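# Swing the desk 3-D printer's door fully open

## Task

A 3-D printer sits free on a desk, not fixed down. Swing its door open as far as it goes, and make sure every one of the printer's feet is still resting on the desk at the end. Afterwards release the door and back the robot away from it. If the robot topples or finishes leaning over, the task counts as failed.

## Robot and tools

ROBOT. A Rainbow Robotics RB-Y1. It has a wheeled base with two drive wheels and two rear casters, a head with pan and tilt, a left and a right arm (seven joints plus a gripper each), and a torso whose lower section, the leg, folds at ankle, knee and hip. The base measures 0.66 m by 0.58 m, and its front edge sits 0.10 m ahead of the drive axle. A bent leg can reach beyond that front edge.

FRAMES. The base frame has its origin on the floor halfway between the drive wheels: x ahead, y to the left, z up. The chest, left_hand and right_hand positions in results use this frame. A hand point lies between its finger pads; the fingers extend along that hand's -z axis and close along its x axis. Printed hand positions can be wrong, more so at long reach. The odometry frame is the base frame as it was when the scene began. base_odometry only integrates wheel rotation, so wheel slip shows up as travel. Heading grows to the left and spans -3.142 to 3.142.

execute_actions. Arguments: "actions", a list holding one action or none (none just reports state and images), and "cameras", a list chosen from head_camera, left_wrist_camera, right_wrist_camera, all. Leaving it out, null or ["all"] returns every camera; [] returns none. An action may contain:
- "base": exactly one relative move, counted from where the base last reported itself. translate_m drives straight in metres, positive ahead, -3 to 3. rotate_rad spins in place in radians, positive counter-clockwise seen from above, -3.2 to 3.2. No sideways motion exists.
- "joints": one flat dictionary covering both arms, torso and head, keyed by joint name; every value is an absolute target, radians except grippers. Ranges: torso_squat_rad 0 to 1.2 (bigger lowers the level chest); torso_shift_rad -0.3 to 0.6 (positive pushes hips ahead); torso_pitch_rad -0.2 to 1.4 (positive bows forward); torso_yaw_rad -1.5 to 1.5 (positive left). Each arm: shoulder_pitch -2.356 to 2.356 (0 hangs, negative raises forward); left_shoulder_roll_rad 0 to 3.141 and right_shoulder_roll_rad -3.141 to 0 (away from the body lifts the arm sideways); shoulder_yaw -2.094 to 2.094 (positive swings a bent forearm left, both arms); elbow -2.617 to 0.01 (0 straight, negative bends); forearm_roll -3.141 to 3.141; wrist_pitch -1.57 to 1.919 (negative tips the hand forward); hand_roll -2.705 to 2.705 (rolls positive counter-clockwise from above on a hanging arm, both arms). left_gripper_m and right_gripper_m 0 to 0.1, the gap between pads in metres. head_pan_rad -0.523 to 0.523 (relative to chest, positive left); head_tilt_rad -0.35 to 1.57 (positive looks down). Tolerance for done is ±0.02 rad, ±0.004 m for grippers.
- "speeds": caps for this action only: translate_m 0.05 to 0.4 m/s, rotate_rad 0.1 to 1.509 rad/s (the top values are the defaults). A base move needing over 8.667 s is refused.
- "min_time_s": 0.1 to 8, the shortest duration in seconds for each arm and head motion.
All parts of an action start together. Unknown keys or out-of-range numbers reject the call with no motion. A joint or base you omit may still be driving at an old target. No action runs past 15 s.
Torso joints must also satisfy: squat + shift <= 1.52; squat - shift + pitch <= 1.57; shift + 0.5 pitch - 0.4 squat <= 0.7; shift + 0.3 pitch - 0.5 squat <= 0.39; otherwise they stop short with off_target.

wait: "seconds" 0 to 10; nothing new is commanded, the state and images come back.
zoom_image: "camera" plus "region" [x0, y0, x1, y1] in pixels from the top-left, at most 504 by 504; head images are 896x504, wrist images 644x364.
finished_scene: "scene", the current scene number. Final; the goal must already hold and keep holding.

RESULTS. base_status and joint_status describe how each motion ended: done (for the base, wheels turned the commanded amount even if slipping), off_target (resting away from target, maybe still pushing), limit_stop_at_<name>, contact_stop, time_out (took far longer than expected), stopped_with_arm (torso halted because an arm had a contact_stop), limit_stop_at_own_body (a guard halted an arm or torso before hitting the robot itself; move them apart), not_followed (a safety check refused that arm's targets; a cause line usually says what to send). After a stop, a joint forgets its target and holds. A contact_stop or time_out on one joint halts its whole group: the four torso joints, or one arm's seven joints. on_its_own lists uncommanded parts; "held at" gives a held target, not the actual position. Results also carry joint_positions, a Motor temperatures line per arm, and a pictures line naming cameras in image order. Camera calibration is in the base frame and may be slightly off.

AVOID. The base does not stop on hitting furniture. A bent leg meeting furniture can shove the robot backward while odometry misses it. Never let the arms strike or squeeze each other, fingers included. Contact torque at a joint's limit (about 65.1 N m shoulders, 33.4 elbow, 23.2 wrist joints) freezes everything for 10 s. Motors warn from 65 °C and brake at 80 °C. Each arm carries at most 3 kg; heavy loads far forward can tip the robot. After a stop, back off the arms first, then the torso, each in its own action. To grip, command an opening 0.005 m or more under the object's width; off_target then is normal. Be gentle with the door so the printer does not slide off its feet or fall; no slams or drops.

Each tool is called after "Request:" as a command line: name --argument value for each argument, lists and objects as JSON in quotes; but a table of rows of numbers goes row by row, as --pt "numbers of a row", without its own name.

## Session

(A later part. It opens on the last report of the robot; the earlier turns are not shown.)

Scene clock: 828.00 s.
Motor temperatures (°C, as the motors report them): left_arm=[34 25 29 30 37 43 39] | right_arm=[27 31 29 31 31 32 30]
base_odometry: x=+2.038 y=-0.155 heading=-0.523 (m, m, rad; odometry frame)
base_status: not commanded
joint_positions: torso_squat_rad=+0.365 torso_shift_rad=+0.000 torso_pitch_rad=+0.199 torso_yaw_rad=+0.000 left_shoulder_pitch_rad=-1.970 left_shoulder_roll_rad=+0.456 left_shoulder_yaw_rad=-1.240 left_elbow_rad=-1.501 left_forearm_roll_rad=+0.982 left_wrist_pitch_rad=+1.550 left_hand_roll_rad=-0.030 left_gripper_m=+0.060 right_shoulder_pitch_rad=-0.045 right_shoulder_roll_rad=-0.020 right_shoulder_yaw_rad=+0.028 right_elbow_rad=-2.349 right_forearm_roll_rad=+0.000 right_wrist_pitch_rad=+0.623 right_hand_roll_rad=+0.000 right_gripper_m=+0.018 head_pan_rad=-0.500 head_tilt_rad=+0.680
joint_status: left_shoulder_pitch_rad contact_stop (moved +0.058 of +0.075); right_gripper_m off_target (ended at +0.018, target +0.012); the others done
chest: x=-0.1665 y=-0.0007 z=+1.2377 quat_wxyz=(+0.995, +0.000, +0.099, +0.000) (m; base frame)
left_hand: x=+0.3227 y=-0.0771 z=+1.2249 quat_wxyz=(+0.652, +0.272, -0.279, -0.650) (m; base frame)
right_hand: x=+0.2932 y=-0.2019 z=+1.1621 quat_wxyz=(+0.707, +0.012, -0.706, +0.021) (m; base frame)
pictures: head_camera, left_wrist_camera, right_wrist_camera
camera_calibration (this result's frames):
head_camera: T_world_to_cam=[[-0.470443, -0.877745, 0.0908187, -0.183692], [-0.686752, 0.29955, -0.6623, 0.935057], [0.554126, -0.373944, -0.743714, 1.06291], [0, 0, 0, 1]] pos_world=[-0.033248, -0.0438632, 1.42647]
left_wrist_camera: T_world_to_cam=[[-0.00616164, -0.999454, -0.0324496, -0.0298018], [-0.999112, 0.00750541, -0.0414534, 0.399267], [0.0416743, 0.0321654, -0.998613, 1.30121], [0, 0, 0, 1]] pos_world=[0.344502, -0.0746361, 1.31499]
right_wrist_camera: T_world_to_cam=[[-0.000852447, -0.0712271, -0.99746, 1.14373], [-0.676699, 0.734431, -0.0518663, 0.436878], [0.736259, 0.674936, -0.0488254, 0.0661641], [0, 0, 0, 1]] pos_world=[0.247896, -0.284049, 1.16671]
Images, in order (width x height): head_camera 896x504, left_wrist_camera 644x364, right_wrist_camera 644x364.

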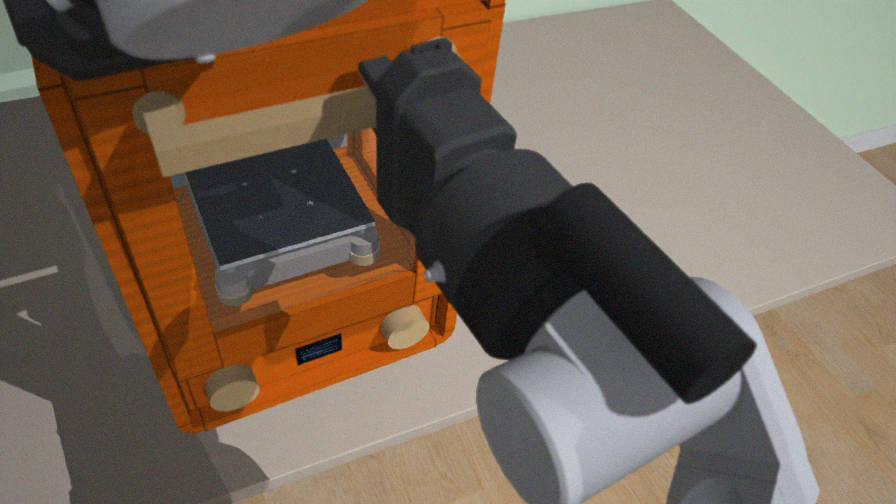

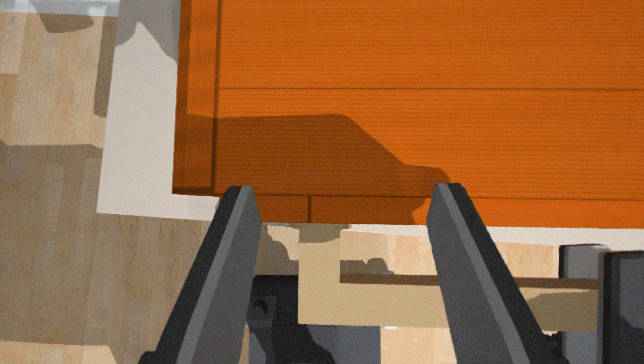

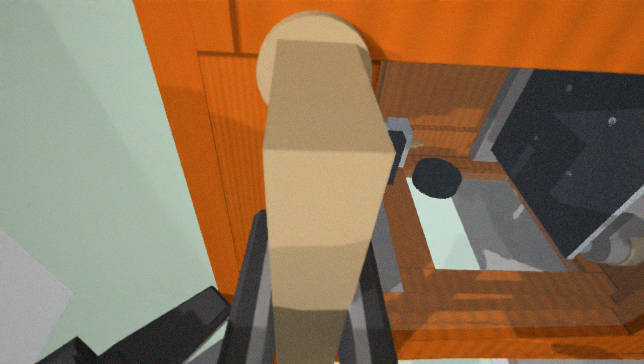

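Request:
execute_actions --actions '[{"joints": {"left_shoulder_pitch_rad": -1.971, "left_shoulder_roll_rad": 0.456, "left_shoulder_yaw_rad": -1.240, "left_elbow_rad": -1.501, "left_forearm_roll_rad": 0.982, "left_wrist_pitch_rad": 1.550, "left_hand_roll_rad": -0.030, "right_shoulder_pitch_rad": 0.2322, "right_shoulder_roll_rad": -0.02, "right_shoulder_yaw_rad": 0.122, "right_elbow_rad": -2.3606, "right_wrist_pitch_rad": 0.2315, "right_hand_roll_rad": 0.02}, "min_time_s": 1.5}]'

Scene clock: 888.43 s.
Motor temperatures (°C, as the motors report them): left_arm=[33 25 29 30 37 43 39] | right_arm=[27 31 29 33 31 32 30]
base_odometry: x=+2.038 y=-0.155 heading=-0.523 (m, m, rad; odometry frame)
base_status: not commanded
joint_positions: torso_squat_rad=+0.365 torso_shift_rad=+0.000 torso_pitch_rad=+0.199 torso_yaw_rad=+0.000 left_shoulder_pitch_rad=-1.971 left_shoulder_roll_rad=+0.456 left_shoulder_yaw_rad=-1.240 left_elbow_rad=-1.501 left_forearm_roll_rad=+0.982 left_wrist_pitch_rad=+1.550 left_hand_roll_rad=-0.030 left_gripper_m=+0.060 right_shoulder_pitch_rad=+0.232 right_shoulder_roll_rad=-0.020 right_shoulder_yaw_rad=+0.122 right_elbow_rad=-2.360 right_forearm_roll_rad=+0.000 right_wrist_pitch_rad=+0.232 right_hand_roll_rad=+0.020 right_gripper_m=+0.018 head_pan_rad=-0.500 head_tilt_rad=+0.680
joint_status: all done
chest: x=-0.1664 y=-0.0006 z=+1.2377 quat_wxyz=(+0.995, +0.000, +0.100, +0.000) (m; base frame)
left_hand: x=+0.3228 y=-0.0770 z=+1.2255 quat_wxyz=(+0.652, +0.272, -0.280, -0.650) (m; base frame)
right_hand: x=+0.2434 y=-0.2020 z=+1.1472 quat_wxyz=(+0.656, +0.011, -0.754, +0.018) (m; base frame)
pictures: head_camera, left_wrist_camera, right_wrist_camera
camera_calibration (this result's frames):
head_camera: T_world_to_cam=[[-0.470365, -0.877772, 0.0909586, -0.183772], [-0.686868, 0.299444, -0.662228, 0.93497], [0.554048, -0.373965, -0.743761, 1.06293], [0, 0, 0, 1]] pos_world=[-0.0331535, -0.0437814, 1.42645]
left_wrist_camera: T_world_to_cam=[[-0.00595603, -0.999456, -0.0324463, -0.0297368], [-0.999053, 0.00734575, -0.0428818, 0.401197], [0.0430968, 0.0321602, -0.998553, 1.30125], [0, 0, 0, 1]] pos_world=[0.34456, -0.0745162, 1.31561]
right_wrist_camera: T_world_to_cam=[[0.138726, -0.0658512, -0.988139, 1.08525], [-0.660283, 0.7375, -0.141846, 0.502354], [0.738093, 0.672129, 0.0588299, -0.0222471], [0, 0, 0, 1]] pos_world=[0.197564, -0.284068, 1.14494]
Images, in order (width x height): head_camera 896x504, left_wrist_camera 644x364, right_wrist_camera 644x364.

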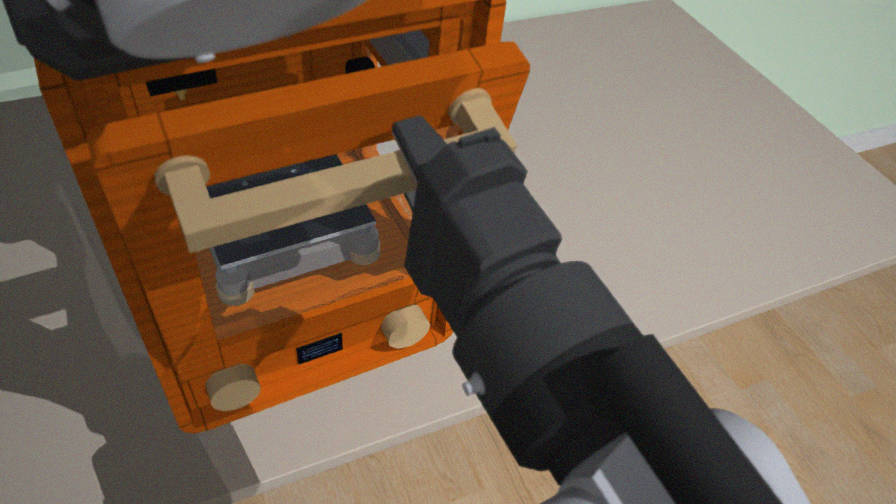

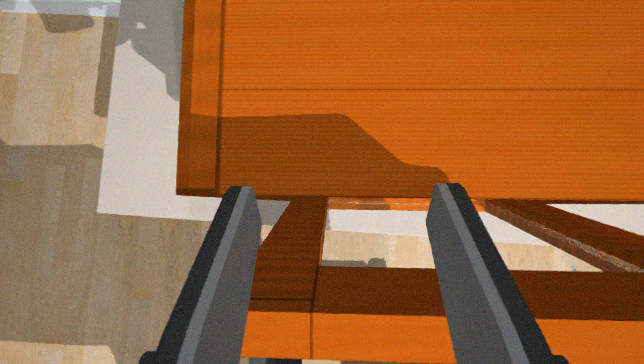

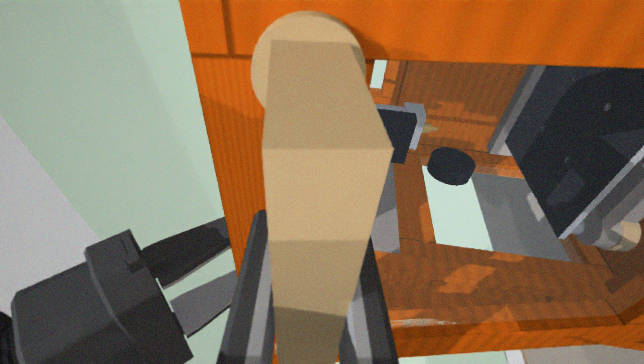

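Request:
execute_actions --actions '[]'

Scene clock: 915.67 s.
Motor temperatures (°C, as the motors report them): left_arm=[34 25 29 30 37 43 39] | right_arm=[27 31 29 32 31 32 30]
base_odometry: x=+2.038 y=-0.155 heading=-0.523 (m, m, rad; odometry frame)
base_status: not commanded
joint_positions: torso_squat_rad=+0.365 torso_shift_rad=+0.000 torso_pitch_rad=+0.199 torso_yaw_rad=+0.000 left_shoulder_pitch_rad=-1.971 left_shoulder_roll_rad=+0.456 left_shoulder_yaw_rad=-1.240 left_elbow_rad=-1.501 left_forearm_roll_rad=+0.982 left_wrist_pitch_rad=+1.550 left_hand_roll_rad=-0.030 left_gripper_m=+0.060 right_shoulder_pitch_rad=+0.232 right_shoulder_roll_rad=-0.020 right_shoulder_yaw_rad=+0.122 right_elbow_rad=-2.360 right_forearm_roll_rad=+0.000 right_wrist_pitch_rad=+0.232 right_hand_roll_rad=+0.020 right_gripper_m=+0.018 head_pan_rad=-0.500 head_tilt_rad=+0.680
joint_status: all done
chest: x=-0.1664 y=-0.0006 z=+1.2377 quat_wxyz=(+0.995, +0.000, +0.100, +0.000) (m; base frame)
left_hand: x=+0.3228 y=-0.0770 z=+1.2255 quat_wxyz=(+0.652, +0.272, -0.280, -0.650) (m; base frame)
right_hand: x=+0.2434 y=-0.2020 z=+1.1472 quat_wxyz=(+0.656, +0.011, -0.754, +0.018) (m; base frame)
pictures: head_camera, left_wrist_camera, right_wrist_camera
camera_calibration (this result's frames):
head_camera: T_world_to_cam=[[-0.470365, -0.877772, 0.0909549, -0.18377], [-0.686868, 0.299447, -0.662226, 0.93497], [0.554048, -0.373962, -0.743763, 1.06293], [0, 0, 0, 1]] pos_world=[-0.0331534, -0.0437854, 1.42645]
left_wrist_camera: T_world_to_cam=[[-0.00595576, -0.999456, -0.0324508, -0.0297343], [-0.999053, 0.00734567, -0.0428818, 0.401197], [0.0430968, 0.0321647, -0.998553, 1.30125], [0, 0, 0, 1]] pos_world=[0.344561, -0.0745196, 1.31561]
right_wrist_camera: T_world_to_cam=[[0.138724, -0.0658516, -0.988139, 1.08525], [-0.660282, 0.737501, -0.141845, 0.502355], [0.738095, 0.672128, 0.0588284, -0.0222435], [0, 0, 0, 1]] pos_world=[0.197564, -0.284072, 1.14494]
Images, in order (width x height): head_camera 896x504, left_wrist_camera 644x364, right_wrist_camera 644x364.

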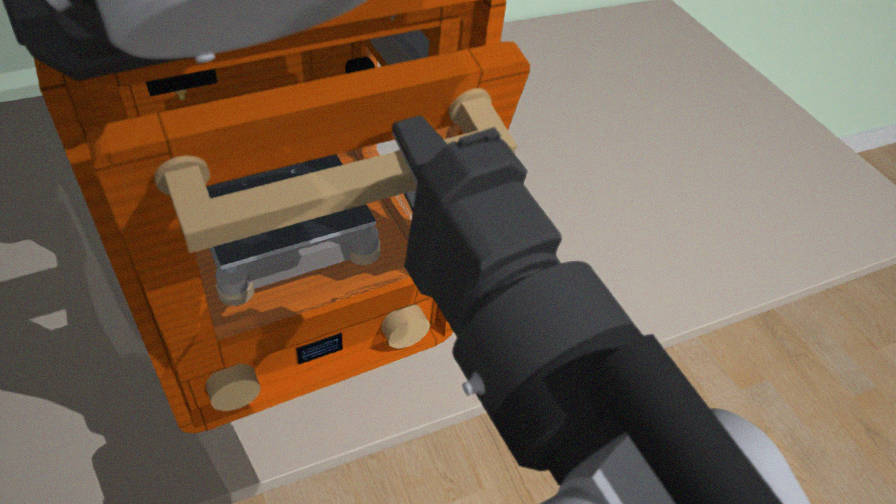

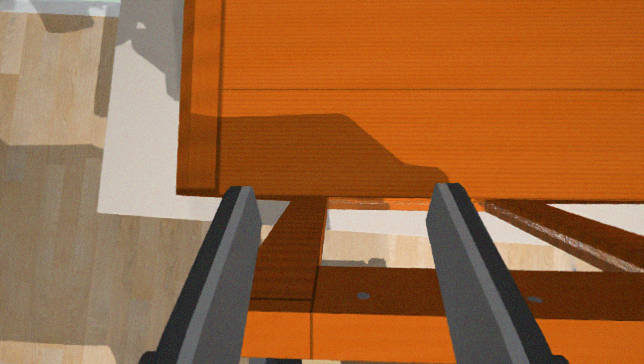

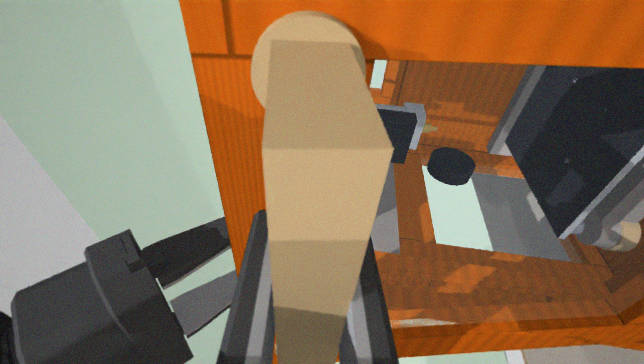

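Request:
execute_actions --actions '[{"joints": {"right_shoulder_pitch_rad": 0.4977, "right_shoulder_roll_rad": -0.0395, "right_shoulder_yaw_rad": 0.2126, "right_elbow_rad": -2.1624, "right_forearm_roll_rad": 0.0, "right_wrist_pitch_rad": -0.4295, "right_hand_roll_rad": 0.041}, "min_time_s": 1.2}]'

Scene clock: 1045.90 s.
Motor temperatures (°C, as the motors report them): left_arm=[34 25 29 30 37 43 39] | right_arm=[27 31 29 32 31 32 30]
TORQUE FAULT: right_elbow_rad reached its load limit. The robot stopped for 10 seconds, dropped its targets and accepts commands again. The stop added 9.3 s to the call and to motion_time.
base_odometry: x=+2.038 y=-0.155 heading=-0.523 (m, m, rad; odometry frame)
base_status: not commanded
joint_positions: torso_squat_rad=+0.365 torso_shift_rad=+0.000 torso_pitch_rad=+0.199 torso_yaw_rad=+0.000 left_shoulder_pitch_rad=-1.971 left_shoulder_roll_rad=+0.456 left_shoulder_yaw_rad=-1.240 left_elbow_rad=-1.501 left_forearm_roll_rad=+0.982 left_wrist_pitch_rad=+1.550 left_hand_roll_rad=-0.030 left_gripper_m=+0.060 right_shoulder_pitch_rad=+0.250 right_shoulder_roll_rad=-0.022 right_shoulder_yaw_rad=+0.134 right_elbow_rad=-2.346 right_forearm_roll_rad=+0.000 right_wrist_pitch_rad=+0.188 right_hand_roll_rad=+0.023 right_gripper_m=+0.018 head_pan_rad=-0.500 head_tilt_rad=+0.680
joint_status: right_shoulder_pitch_rad contact_stop_at_right_elbow_rad (moved +0.018 of +0.266); right_shoulder_yaw_rad contact_stop_at_right_elbow_rad (moved +0.012 of +0.091); right_elbow_rad contact_stop (moved +0.015 of +0.198); right_wrist_pitch_rad contact_stop_at_right_elbow_rad (moved -0.044 of -0.661); the others done
on_its_own: right_shoulder_pitch_rad is held at +0.252, not at your +0.498, since a contact_stop; right_shoulder_yaw_rad is held at +0.134, not at your +0.213, since a contact_stop; right_elbow_rad is held at -2.342, not at your -2.162, since a contact_stop; right_wrist_pitch_rad is held at +0.190, not at your -0.429, since a contact_stop
chest: x=-0.1668 y=-0.0006 z=+1.2377 quat_wxyz=(+0.995, +0.000, +0.099, +0.000) (m; base frame)
left_hand: x=+0.3225 y=-0.0771 z=+1.2258 quat_wxyz=(+0.652, +0.273, -0.280, -0.650) (m; base frame)
right_hand: x=+0.2398 y=-0.1997 z=+1.1437 quat_wxyz=(+0.651, +0.013, -0.758, +0.020) (m; base frame)
pictures: head_camera, left_wrist_camera, right_wrist_camera
camera_calibration (this result's frames):
head_camera: T_world_to_cam=[[-0.470646, -0.87765, 0.0906768, -0.18368], [-0.68639, 0.299618, -0.662645, 0.935358], [0.554402, -0.374111, -0.743424, 1.06277], [0, 0, 0, 1]] pos_world=[-0.0336276, -0.0438656, 1.42655]
left_wrist_camera: T_world_to_cam=[[-0.0061278, -0.999457, -0.0323742, -0.0299146], [-0.999028, 0.00753194, -0.0434299, 0.401558], [0.0436501, 0.0320766, -0.998532, 1.30134], [0, 0, 0, 1]] pos_world=[0.34418, -0.0746655, 1.3159]
right_wrist_camera: T_world_to_cam=[[0.15112, -0.0651115, -0.986369, 1.07751], [-0.661849, 0.7345, -0.149886, 0.506783], [0.734247, 0.675478, 0.0679036, -0.0298006], [0, 0, 0, 1]] pos_world=[0.194462, -0.281944, 1.1408]
Images, in order (width x height): head_camera 896x504, left_wrist_camera 644x364, right_wrist_camera 644x364.

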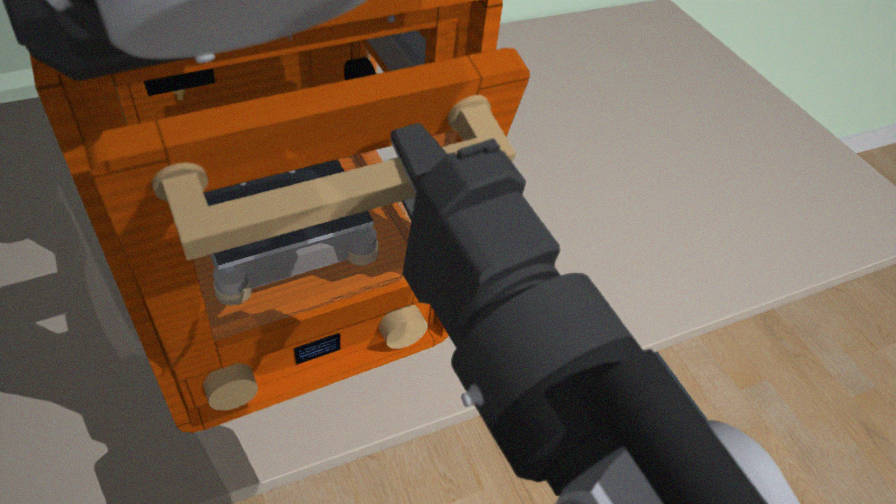

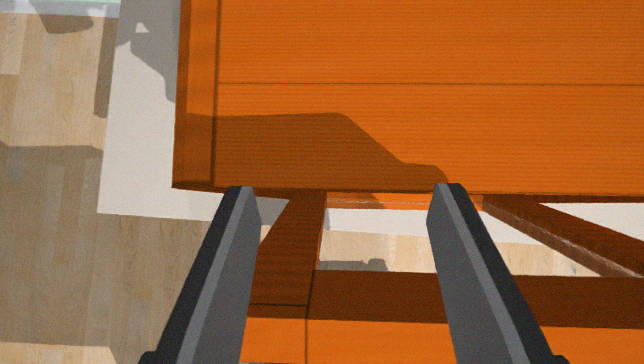

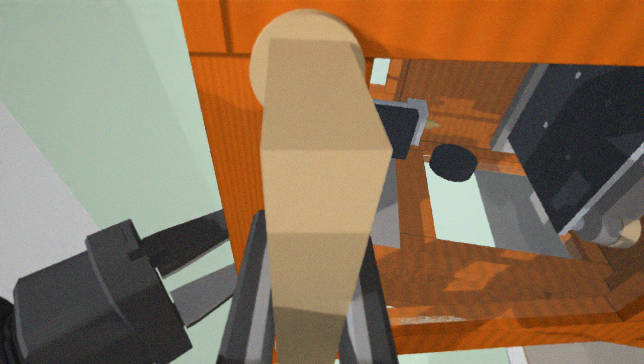

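Request:
execute_actions --actions '[{"joints": {"right_gripper_m": 0.034}}]'

Scene clock: 1145.10 s.
Motor temperatures (°C, as the motors report them): left_arm=[34 25 29 30 37 43 39] | right_arm=[27 31 29 31 31 34 30]
base_odometry: x=+2.038 y=-0.155 heading=-0.523 (m, m, rad; odometry frame)
base_status: not commanded
joint_positions: torso_squat_rad=+0.365 torso_shift_rad=+0.001 torso_pitch_rad=+0.200 torso_yaw_rad=+0.000 left_shoulder_pitch_rad=-1.971 left_shoulder_roll_rad=+0.456 left_shoulder_yaw_rad=-1.240 left_elbow_rad=-1.501 left_forearm_roll_rad=+0.982 left_wrist_pitch_rad=+1.550 left_hand_roll_rad=-0.030 left_gripper_m=+0.060 right_shoulder_pitch_rad=+0.252 right_shoulder_roll_rad=-0.022 right_shoulder_yaw_rad=+0.134 right_elbow_rad=-2.343 right_forearm_roll_rad=+0.000 right_wrist_pitch_rad=+0.190 right_hand_roll_rad=+0.023 right_gripper_m=+0.034 head_pan_rad=-0.500 head_tilt_rad=+0.680
joint_status: all done
on_its_own: right_shoulder_pitch_rad is held at +0.252, not at your +0.498, since a contact_stop; right_shoulder_yaw_rad is held at +0.134, not at your +0.213, since a contact_stop; right_elbow_rad is held at -2.342, not at your -2.162, since a contact_stop; right_wrist_pitch_rad is held at +0.190, not at your -0.429, since a contact_stop
chest: x=-0.1662 y=-0.0007 z=+1.2377 quat_wxyz=(+0.995, +0.000, +0.100, +0.000) (m; base frame)
left_hand: x=+0.3231 y=-0.0771 z=+1.2253 quat_wxyz=(+0.652, +0.272, -0.280, -0.650) (m; base frame)
right_hand: x=+0.2403 y=-0.1998 z=+1.1406 quat_wxyz=(+0.654, +0.013, -0.756, +0.020) (m; base frame)
pictures: head_camera, left_wrist_camera, right_wrist_camera
camera_calibration (this result's frames):
head_camera: T_world_to_cam=[[-0.470472, -0.877704, 0.0910582, -0.183876], [-0.687032, 0.299588, -0.661993, 0.934799], [0.553754, -0.374009, -0.743958, 1.06299], [0, 0, 0, 1]] pos_world=[-0.0329059, -0.0438754, 1.42639]
left_wrist_camera: T_world_to_cam=[[-0.00603994, -0.999456, -0.0324236, -0.0298511], [-0.999068, 0.00741685, -0.0425155, 0.400965], [0.0427328, 0.0321366, -0.99857, 1.30118], [0, 0, 0, 1]] pos_world=[0.344808, -0.0746241, 1.3154]
right_wrist_camera: T_world_to_cam=[[0.14358, -0.065354, -0.987478, 1.07745], [-0.662848, 0.734581, -0.144995, 0.50137], [0.734859, 0.675367, 0.0621514, -0.0235149], [0, 0, 0, 1]] pos_world=[0.194912, -0.282, 1.13811]
Images, in order (width x height): head_camera 896x504, left_wrist_camera 644x364, right_wrist_camera 644x364.

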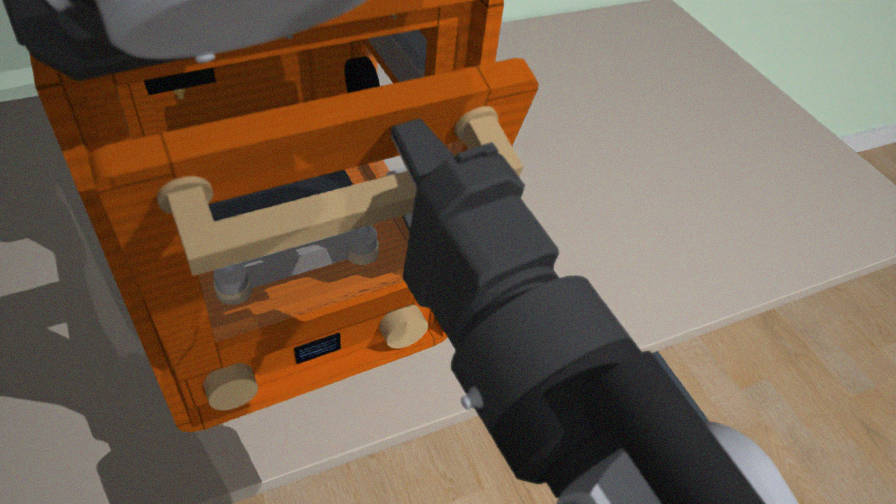

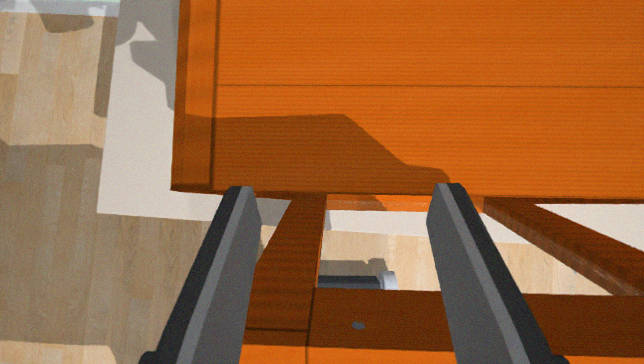

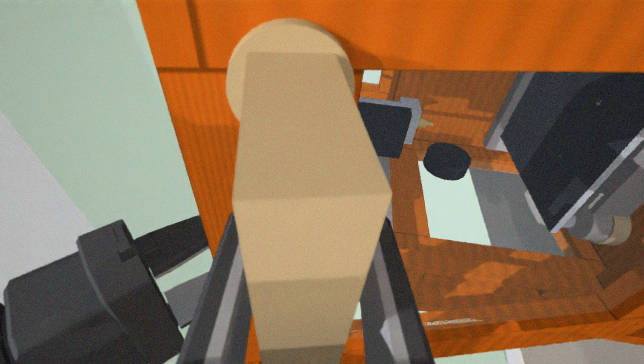

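Request:
zoom_image --camera "head_camera" --region '[300, 30, 600, 230]'

Request:
zoom_image --camera "left_wrist_camera" --region '[150, 160, 644, 364]'

Region (300, 30, 600, 230) of head_camera's 896x504 image, scaled by 1.680, with more detail than that image has.

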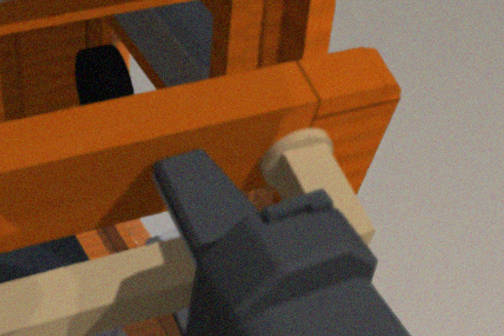

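Region (150, 160, 644, 364) of left_wrist_camera's 644x364 image, scaled by 1.020, with more detail than that image has; it fills the top 208 rows of this view, and the rest is white.

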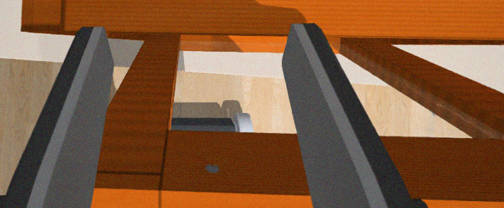

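Request:
execute_actions --actions '[{"joints": {"right_shoulder_pitch_rad": 0.5485, "right_shoulder_roll_rad": -0.048, "right_shoulder_yaw_rad": 0.2305, "right_elbow_rad": -2.4537, "right_forearm_roll_rad": 0.0, "right_wrist_pitch_rad": -0.013, "right_hand_roll_rad": 0.04, "right_gripper_m": 0.1}, "min_time_s": 1.3}]'

Scene clock: 1266.70 s.
Motor temperatures (°C, as the motors report them): left_arm=[34 25 29 30 37 43 39] | right_arm=[27 31 29 32 31 32 30]
base_odometry: x=+2.038 y=-0.155 heading=-0.523 (m, m, rad; odometry frame)
base_status: not commanded
joint_positions: torso_squat_rad=+0.365 torso_shift_rad=+0.001 torso_pitch_rad=+0.200 torso_yaw_rad=+0.000 left_shoulder_pitch_rad=-1.971 left_shoulder_roll_rad=+0.456 left_shoulder_yaw_rad=-1.240 left_elbow_rad=-1.501 left_forearm_roll_rad=+0.982 left_wrist_pitch_rad=+1.550 left_hand_roll_rad=-0.030 left_gripper_m=+0.060 right_shoulder_pitch_rad=+0.549 right_shoulder_roll_rad=-0.048 right_shoulder_yaw_rad=+0.230 right_elbow_rad=-2.453 right_forearm_roll_rad=+0.000 right_wrist_pitch_rad=-0.013 right_hand_roll_rad=+0.040 right_gripper_m=+0.099 head_pan_rad=-0.500 head_tilt_rad=+0.680
joint_status: all done
chest: x=-0.1661 y=-0.0007 z=+1.2376 quat_wxyz=(+0.995, +0.000, +0.100, +0.000) (m; base frame)
left_hand: x=+0.3232 y=-0.0771 z=+1.2251 quat_wxyz=(+0.652, +0.272, -0.279, -0.650) (m; base frame)
right_hand: x=+0.1753 y=-0.2023 z=+1.1389 quat_wxyz=(+0.643, +0.010, -0.766, +0.012) (m; base frame)
pictures: head_camera, left_wrist_camera, right_wrist_camera
camera_calibration (this result's frames):
head_camera: T_world_to_cam=[[-0.470433, -0.877718, 0.0911272, -0.1839], [-0.687211, 0.299617, -0.661794, 0.934634], [0.553565, -0.373953, -0.744127, 1.06306], [0, 0, 0, 1]] pos_world=[-0.0326955, -0.0439091, 1.42635]
left_wrist_camera: T_world_to_cam=[[-0.00599934, -0.999455, -0.0324745, -0.0298061], [-0.999079, 0.00737021, -0.0422597, 0.400815], [0.042476, 0.0321911, -0.998579, 1.30113], [0, 0, 0, 1]] pos_world=[0.345001, -0.0746288, 1.31525]
right_wrist_camera: T_world_to_cam=[[0.172115, -0.0591741, -0.983298, 1.07636], [-0.647847, 0.745154, -0.158241, 0.474486], [0.742072, 0.664262, 0.0899167, -0.00906933], [0, 0, 0, 1]] pos_world=[0.128867, -0.283848, 1.13428]
Images, in order (width x height): head_camera 896x504, left_wrist_camera 644x364, right_wrist_camera 644x364.

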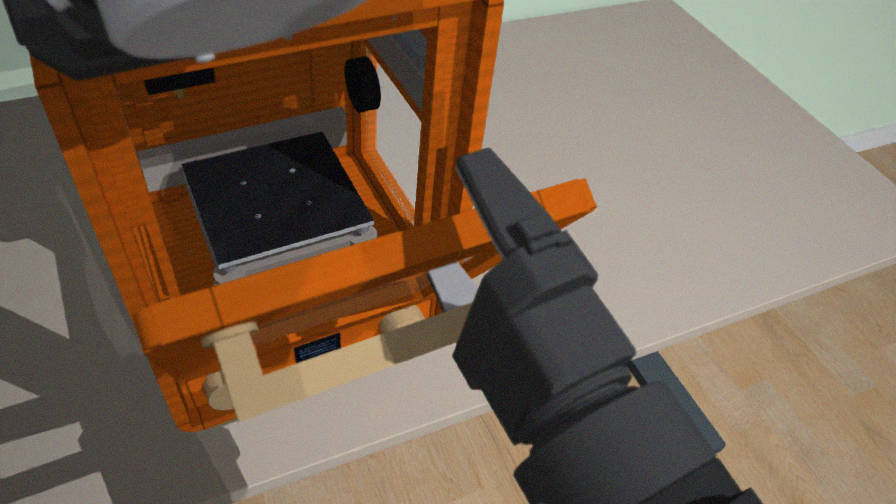

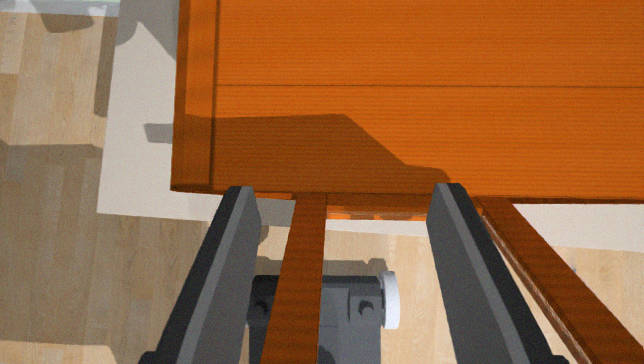

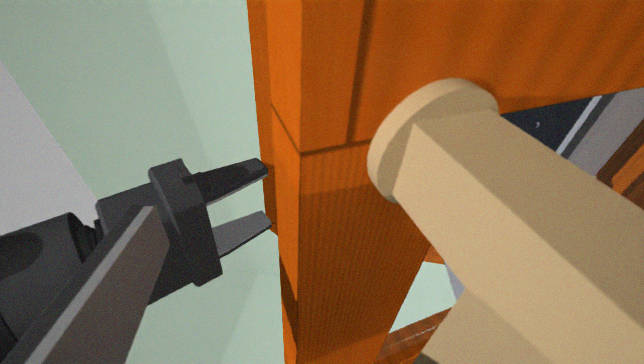

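Request:
execute_actions --actions '[{"joints": {"right_shoulder_pitch_rad": 0.7894, "right_shoulder_roll_rad": -0.098, "right_shoulder_yaw_rad": 0.298, "right_elbow_rad": -2.2213, "right_forearm_roll_rad": 0.0, "right_wrist_pitch_rad": -0.4824, "right_hand_roll_rad": 0.048, "head_tilt_rad": 0.85}, "min_time_s": 1.2}]'

Scene clock: 1275.87 s.
Motor temperatures (°C, as the motors report them): left_arm=[34 25 29 30 37 43 39] | right_arm=[27 31 29 32 31 32 30]
base_odometry: x=+2.038 y=-0.155 heading=-0.523 (m, m, rad; odometry frame)
base_status: not commanded
joint_positions: torso_squat_rad=+0.365 torso_shift_rad=+0.001 torso_pitch_rad=+0.200 torso_yaw_rad=+0.000 left_shoulder_pitch_rad=-1.971 left_shoulder_roll_rad=+0.456 left_shoulder_yaw_rad=-1.240 left_elbow_rad=-1.501 left_forearm_roll_rad=+0.982 left_wrist_pitch_rad=+1.550 left_hand_roll_rad=-0.030 left_gripper_m=+0.060 right_shoulder_pitch_rad=+0.789 right_shoulder_roll_rad=-0.098 right_shoulder_yaw_rad=+0.297 right_elbow_rad=-2.221 right_forearm_roll_rad=+0.000 right_wrist_pitch_rad=-0.482 right_hand_roll_rad=+0.048 right_gripper_m=+0.099 head_pan_rad=-0.500 head_tilt_rad=+0.850
joint_status: all done
chest: x=-0.1660 y=-0.0007 z=+1.2376 quat_wxyz=(+0.995, +0.000, +0.100, +0.000) (m; base frame)
left_hand: x=+0.3233 y=-0.0771 z=+1.2251 quat_wxyz=(+0.652, +0.272, -0.279, -0.650) (m; base frame)
right_hand: x=+0.1034 y=-0.2023 z=+1.0650 quat_wxyz=(+0.643, +0.007, -0.766, +0.008) (m; base frame)
pictures: head_camera, left_wrist_camera, right_wrist_camera
camera_calibration (this result's frames):
head_camera: T_world_to_cam=[[-0.470938, -0.877426, 0.091324, -0.184189], [-0.770827, 0.358947, -0.526291, 0.732336], [0.429001, -0.318246, -0.845386, 1.19472], [0, 0, 0, 1]] pos_world=[-0.0347723, -0.0442685, 1.41224]
left_wrist_camera: T_world_to_cam=[[-0.00599873, -0.999454, -0.0325005, -0.0297811], [-0.999085, 0.00736652, -0.0421305, 0.400749], [0.0423469, 0.032218, -0.998583, 1.30111], [0, 0, 0, 1]] pos_world=[0.345106, -0.0746361, 1.31518]
right_wrist_camera: T_world_to_cam=[[0.171447, -0.0595024, -0.983395, 1.01619], [-0.64062, 0.751602, -0.157164, 0.415599], [0.748473, 0.656928, 0.0907412, 0.0479738], [0, 0, 0, 1]] pos_world=[0.0561116, -0.283415, 1.06028]
Images, in order (width x height): head_camera 896x504, left_wrist_camera 644x364, right_wrist_camera 644x364.

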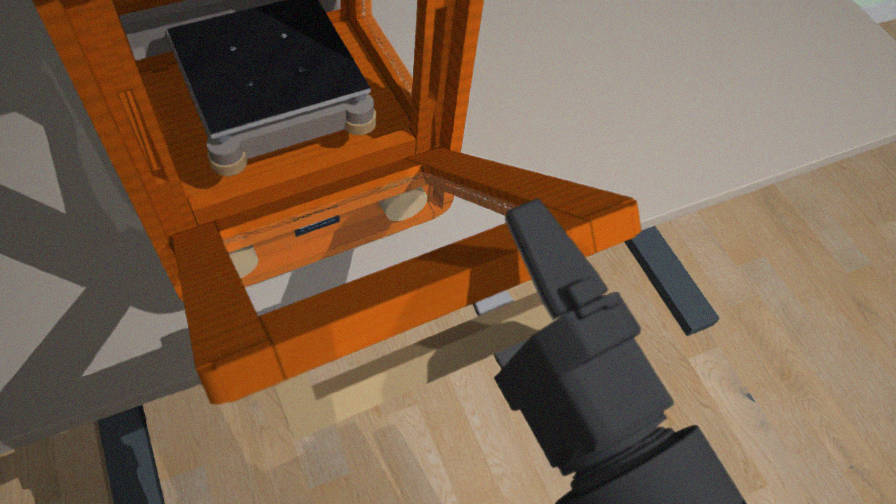

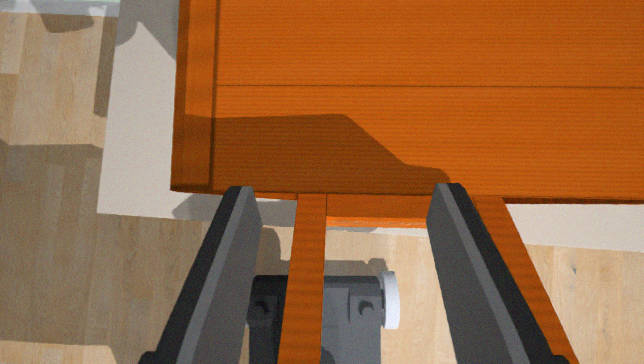

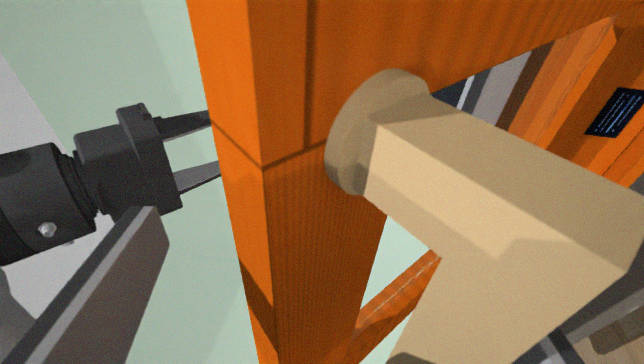

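Request:
execute_actions --actions '[{"joints": {"right_shoulder_pitch_rad": 0.7203, "right_shoulder_roll_rad": -0.082, "right_shoulder_yaw_rad": 0.2738, "right_elbow_rad": -1.7562, "right_forearm_roll_rad": 0.0, "right_wrist_pitch_rad": -0.8788, "right_hand_roll_rad": 0.04, "head_tilt_rad": 0.95}, "min_time_s": 1.2}]'

Scene clock: 1282.07 s.
Motor temperatures (°C, as the motors report them): left_arm=[34 25 29 30 37 43 39] | right_arm=[27 31 29 32 31 32 30]
base_odometry: x=+2.038 y=-0.155 heading=-0.523 (m, m, rad; odometry frame)
base_status: not commanded
joint_positions: torso_squat_rad=+0.365 torso_shift_rad=+0.001 torso_pitch_rad=+0.200 torso_yaw_rad=+0.000 left_shoulder_pitch_rad=-1.971 left_shoulder_roll_rad=+0.456 left_shoulder_yaw_rad=-1.240 left_elbow_rad=-1.501 left_forearm_roll_rad=+0.982 left_wrist_pitch_rad=+1.550 left_hand_roll_rad=-0.030 left_gripper_m=+0.060 right_shoulder_pitch_rad=+0.721 right_shoulder_roll_rad=-0.082 right_shoulder_yaw_rad=+0.274 right_elbow_rad=-1.756 right_forearm_roll_rad=+0.000 right_wrist_pitch_rad=-0.878 right_hand_roll_rad=+0.040 right_gripper_m=+0.099 head_pan_rad=-0.500 head_tilt_rad=+0.950
joint_status: all done
chest: x=-0.1660 y=-0.0007 z=+1.2376 quat_wxyz=(+0.995, +0.000, +0.100, +0.000) (m; base frame)
left_hand: x=+0.3233 y=-0.0771 z=+1.2251 quat_wxyz=(+0.652, +0.272, -0.279, -0.650) (m; base frame)
right_hand: x=+0.0567 y=-0.2020 z=+0.9688 quat_wxyz=(+0.643, +0.008, -0.766, +0.009) (m; base frame)
pictures: head_camera, left_wrist_camera, right_wrist_camera
camera_calibration (this result's frames):
head_camera: T_world_to_cam=[[-0.471255, -0.877243, 0.0914506, -0.184421], [-0.809666, 0.389154, -0.439317, 0.603952], [0.3498, -0.281075, -0.893665, 1.25548], [0, 0, 0, 1]] pos_world=[-0.0370774, -0.0439282, 1.40417]
left_wrist_camera: T_world_to_cam=[[-0.00599333, -0.999454, -0.0325005, -0.0297821], [-0.999084, 0.00736214, -0.0421618, 0.400759], [0.042378, 0.032218, -0.998582, 1.30111], [0, 0, 0, 1]] pos_world=[0.345075, -0.0746356, 1.3152]
right_wrist_camera: T_world_to_cam=[[0.171234, -0.0584669, -0.983494, 0.930009], [-0.641727, 0.750824, -0.156365, 0.369468], [0.747573, 0.657909, 0.091047, 0.0913538], [0, 0, 0, 1]] pos_world=[0.00955483, -0.283134, 0.964112]
Images, in order (width x height): head_camera 896x504, left_wrist_camera 644x364, right_wrist_camera 644x364.

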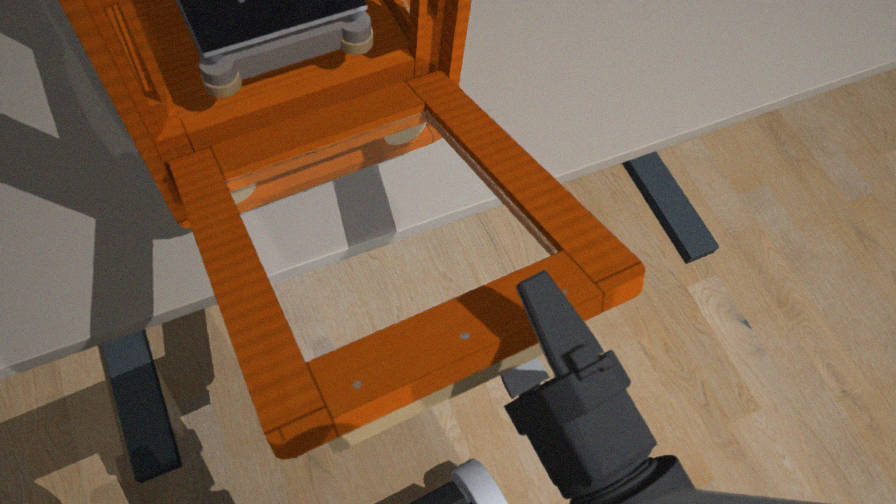

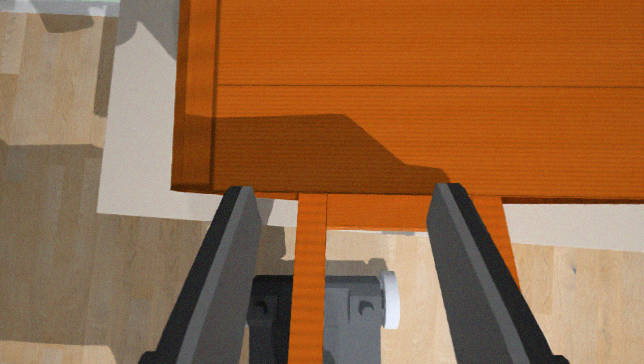

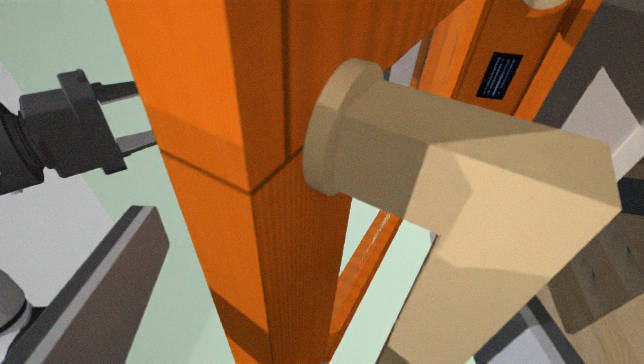

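Request:
zoom_image --camera "right_wrist_camera" --region '[280, 40, 644, 364]'

Request:
zoom_image --camera "head_camera" --region '[420, 230, 720, 470]'

Region (280, 40, 644, 364) of right_wrist_camera's 644x364 image, scaled by 1.385, with more detail than that image has; it fills the top 449 rows of this view, and the rest is white.

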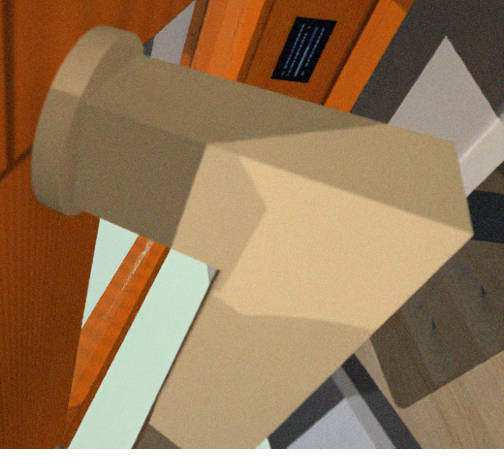

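Region (420, 230, 720, 470) of head_camera's 896x504 image, scaled by 1.680, with more detail than that image has; it fills the top 403 rows of this view, and the rest is white.

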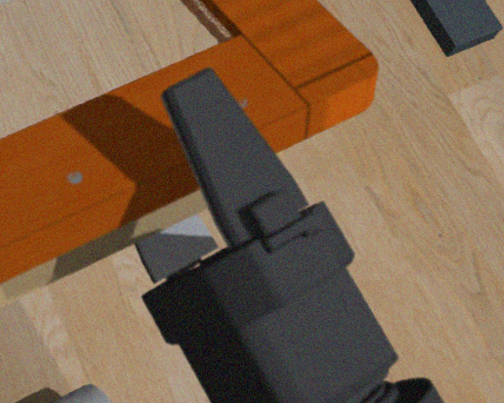

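Request:
execute_actions --actions '[{"joints": {"right_shoulder_pitch_rad": 0.3193, "right_shoulder_roll_rad": -0.03, "right_shoulder_yaw_rad": 0.164, "right_elbow_rad": -0.956, "right_forearm_roll_rad": 0.0, "right_wrist_pitch_rad": -1.2905, "right_hand_roll_rad": 0.03, "left_shoulder_pitch_rad": -2.028, "left_shoulder_roll_rad": 0.484, "left_shoulder_yaw_rad": -1.259, "left_elbow_rad": -1.585, "left_forearm_roll_rad": 1.061, "left_wrist_pitch_rad": 1.589, "left_hand_roll_rad": 0.0325}, "min_time_s": 1.6}]'

Scene clock: 1358.73 s.
Motor temperatures (°C, as the motors report them): left_arm=[34 25 29 30 37 43 39] | right_arm=[27 31 29 32 31 32 30]
base_odometry: x=+2.038 y=-0.155 heading=-0.523 (m, m, rad; odometry frame)
base_status: not commanded
joint_positions: torso_squat_rad=+0.365 torso_shift_rad=+0.001 torso_pitch_rad=+0.200 torso_yaw_rad=+0.000 left_shoulder_pitch_rad=-2.028 left_shoulder_roll_rad=+0.484 left_shoulder_yaw_rad=-1.259 left_elbow_rad=-1.585 left_forearm_roll_rad=+1.061 left_wrist_pitch_rad=+1.589 left_hand_roll_rad=+0.032 left_gripper_m=+0.060 right_shoulder_pitch_rad=+0.319 right_shoulder_roll_rad=-0.030 right_shoulder_yaw_rad=+0.164 right_elbow_rad=-0.956 right_forearm_roll_rad=+0.000 right_wrist_pitch_rad=-1.290 right_hand_roll_rad=+0.030 right_gripper_m=+0.099 head_pan_rad=-0.500 head_tilt_rad=+0.950
joint_status: all done
chest: x=-0.1660 y=-0.0007 z=+1.2376 quat_wxyz=(+0.995, +0.000, +0.100, +0.000) (m; base frame)
left_hand: x=+0.2983 y=-0.0751 z=+1.2335 quat_wxyz=(+0.653, +0.270, -0.270, -0.653) (m; base frame)
right_hand: x=+0.0548 y=-0.2020 z=+0.8553 quat_wxyz=(+0.643, +0.015, -0.765, +0.022) (m; base frame)
pictures: head_camera, left_wrist_camera, right_wrist_camera
camera_calibration (this result's frames):
head_camera: T_world_to_cam=[[-0.471259, -0.877243, 0.0914284, -0.184415], [-0.809646, 0.389155, -0.439353, 0.603965], [0.34984, -0.281074, -0.89365, 1.25549], [0, 0, 0, 1]] pos_world=[-0.0371287, -0.0439283, 1.40418]
left_wrist_camera: T_world_to_cam=[[-0.00578122, -0.999051, -0.0431762, -0.014576], [-0.999648, 0.00689272, -0.025639, 0.355884], [0.0259122, 0.0430128, -0.998738, 1.31638], [0, 0, 0, 1]] pos_world=[0.321564, -0.0736365, 1.32322]
right_wrist_camera: T_world_to_cam=[[0.172668, -0.0643796, -0.982874, 0.816864], [-0.662993, 0.730371, -0.164313, 0.354315], [0.728441, 0.68001, 0.0834287, 0.115189], [0, 0, 0, 1]] pos_world=[0.00995328, -0.284522, 0.851483]
Images, in order (width x height): head_camera 896x504, left_wrist_camera 644x364, right_wrist_camera 644x364.

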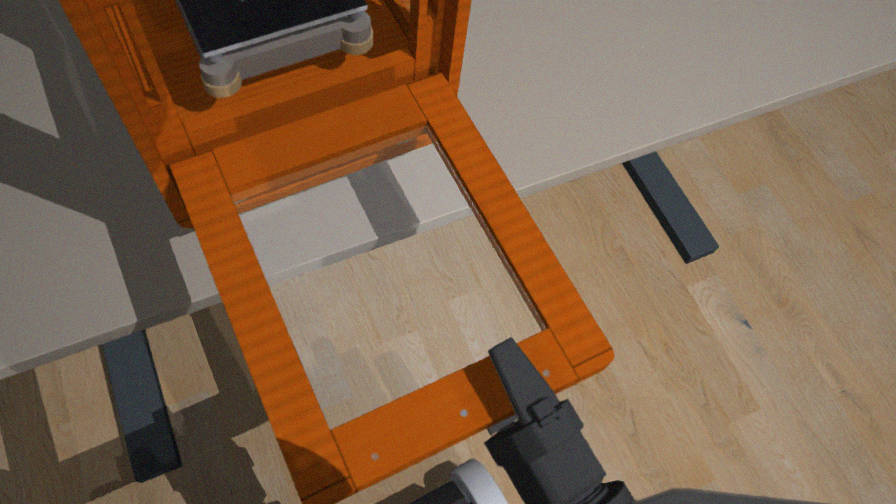

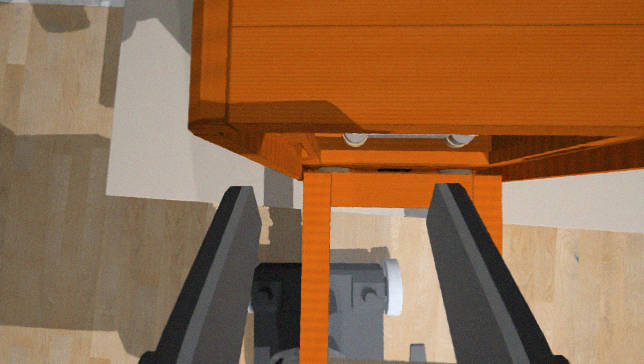

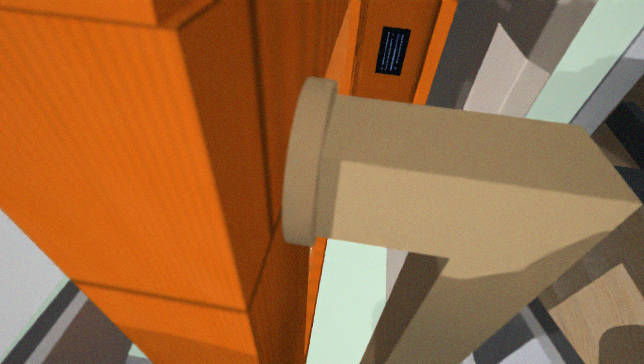

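Request:
zoom_image --camera "right_wrist_camera" --region '[344, 64, 644, 364]'

Region (344, 64, 644, 364) of right_wrist_camera's 644x364 image, scaled by 1.680, with more detail than that image has.

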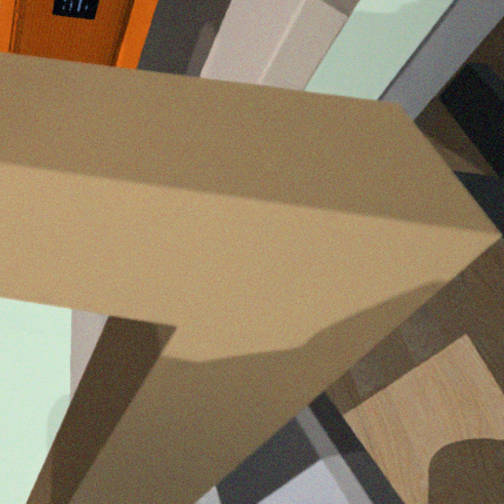

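Request:
zoom_image --camera "head_camera" --region '[380, 40, 680, 400]'

Request:
zoom_image --camera "head_camera" --region '[140, 130, 440, 504]'

Region (380, 40, 680, 400) of head_camera's 896x504 image, scaled by 1.400, with more detail than that image has.

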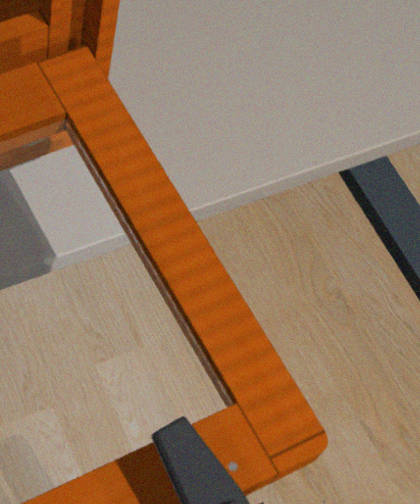

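Region (140, 130, 440, 504) of head_camera's 896x504 image, scaled by 1.348, with more detail than that image has; it fills the left 404 columns of this view, and the rest is white.

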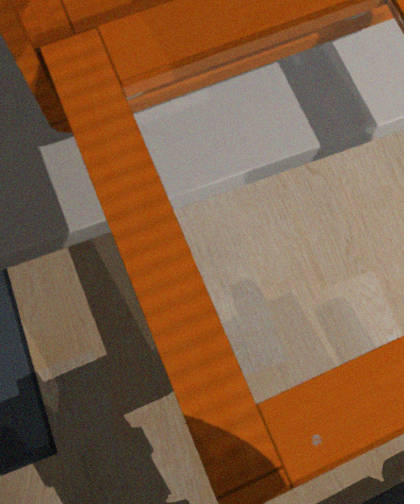

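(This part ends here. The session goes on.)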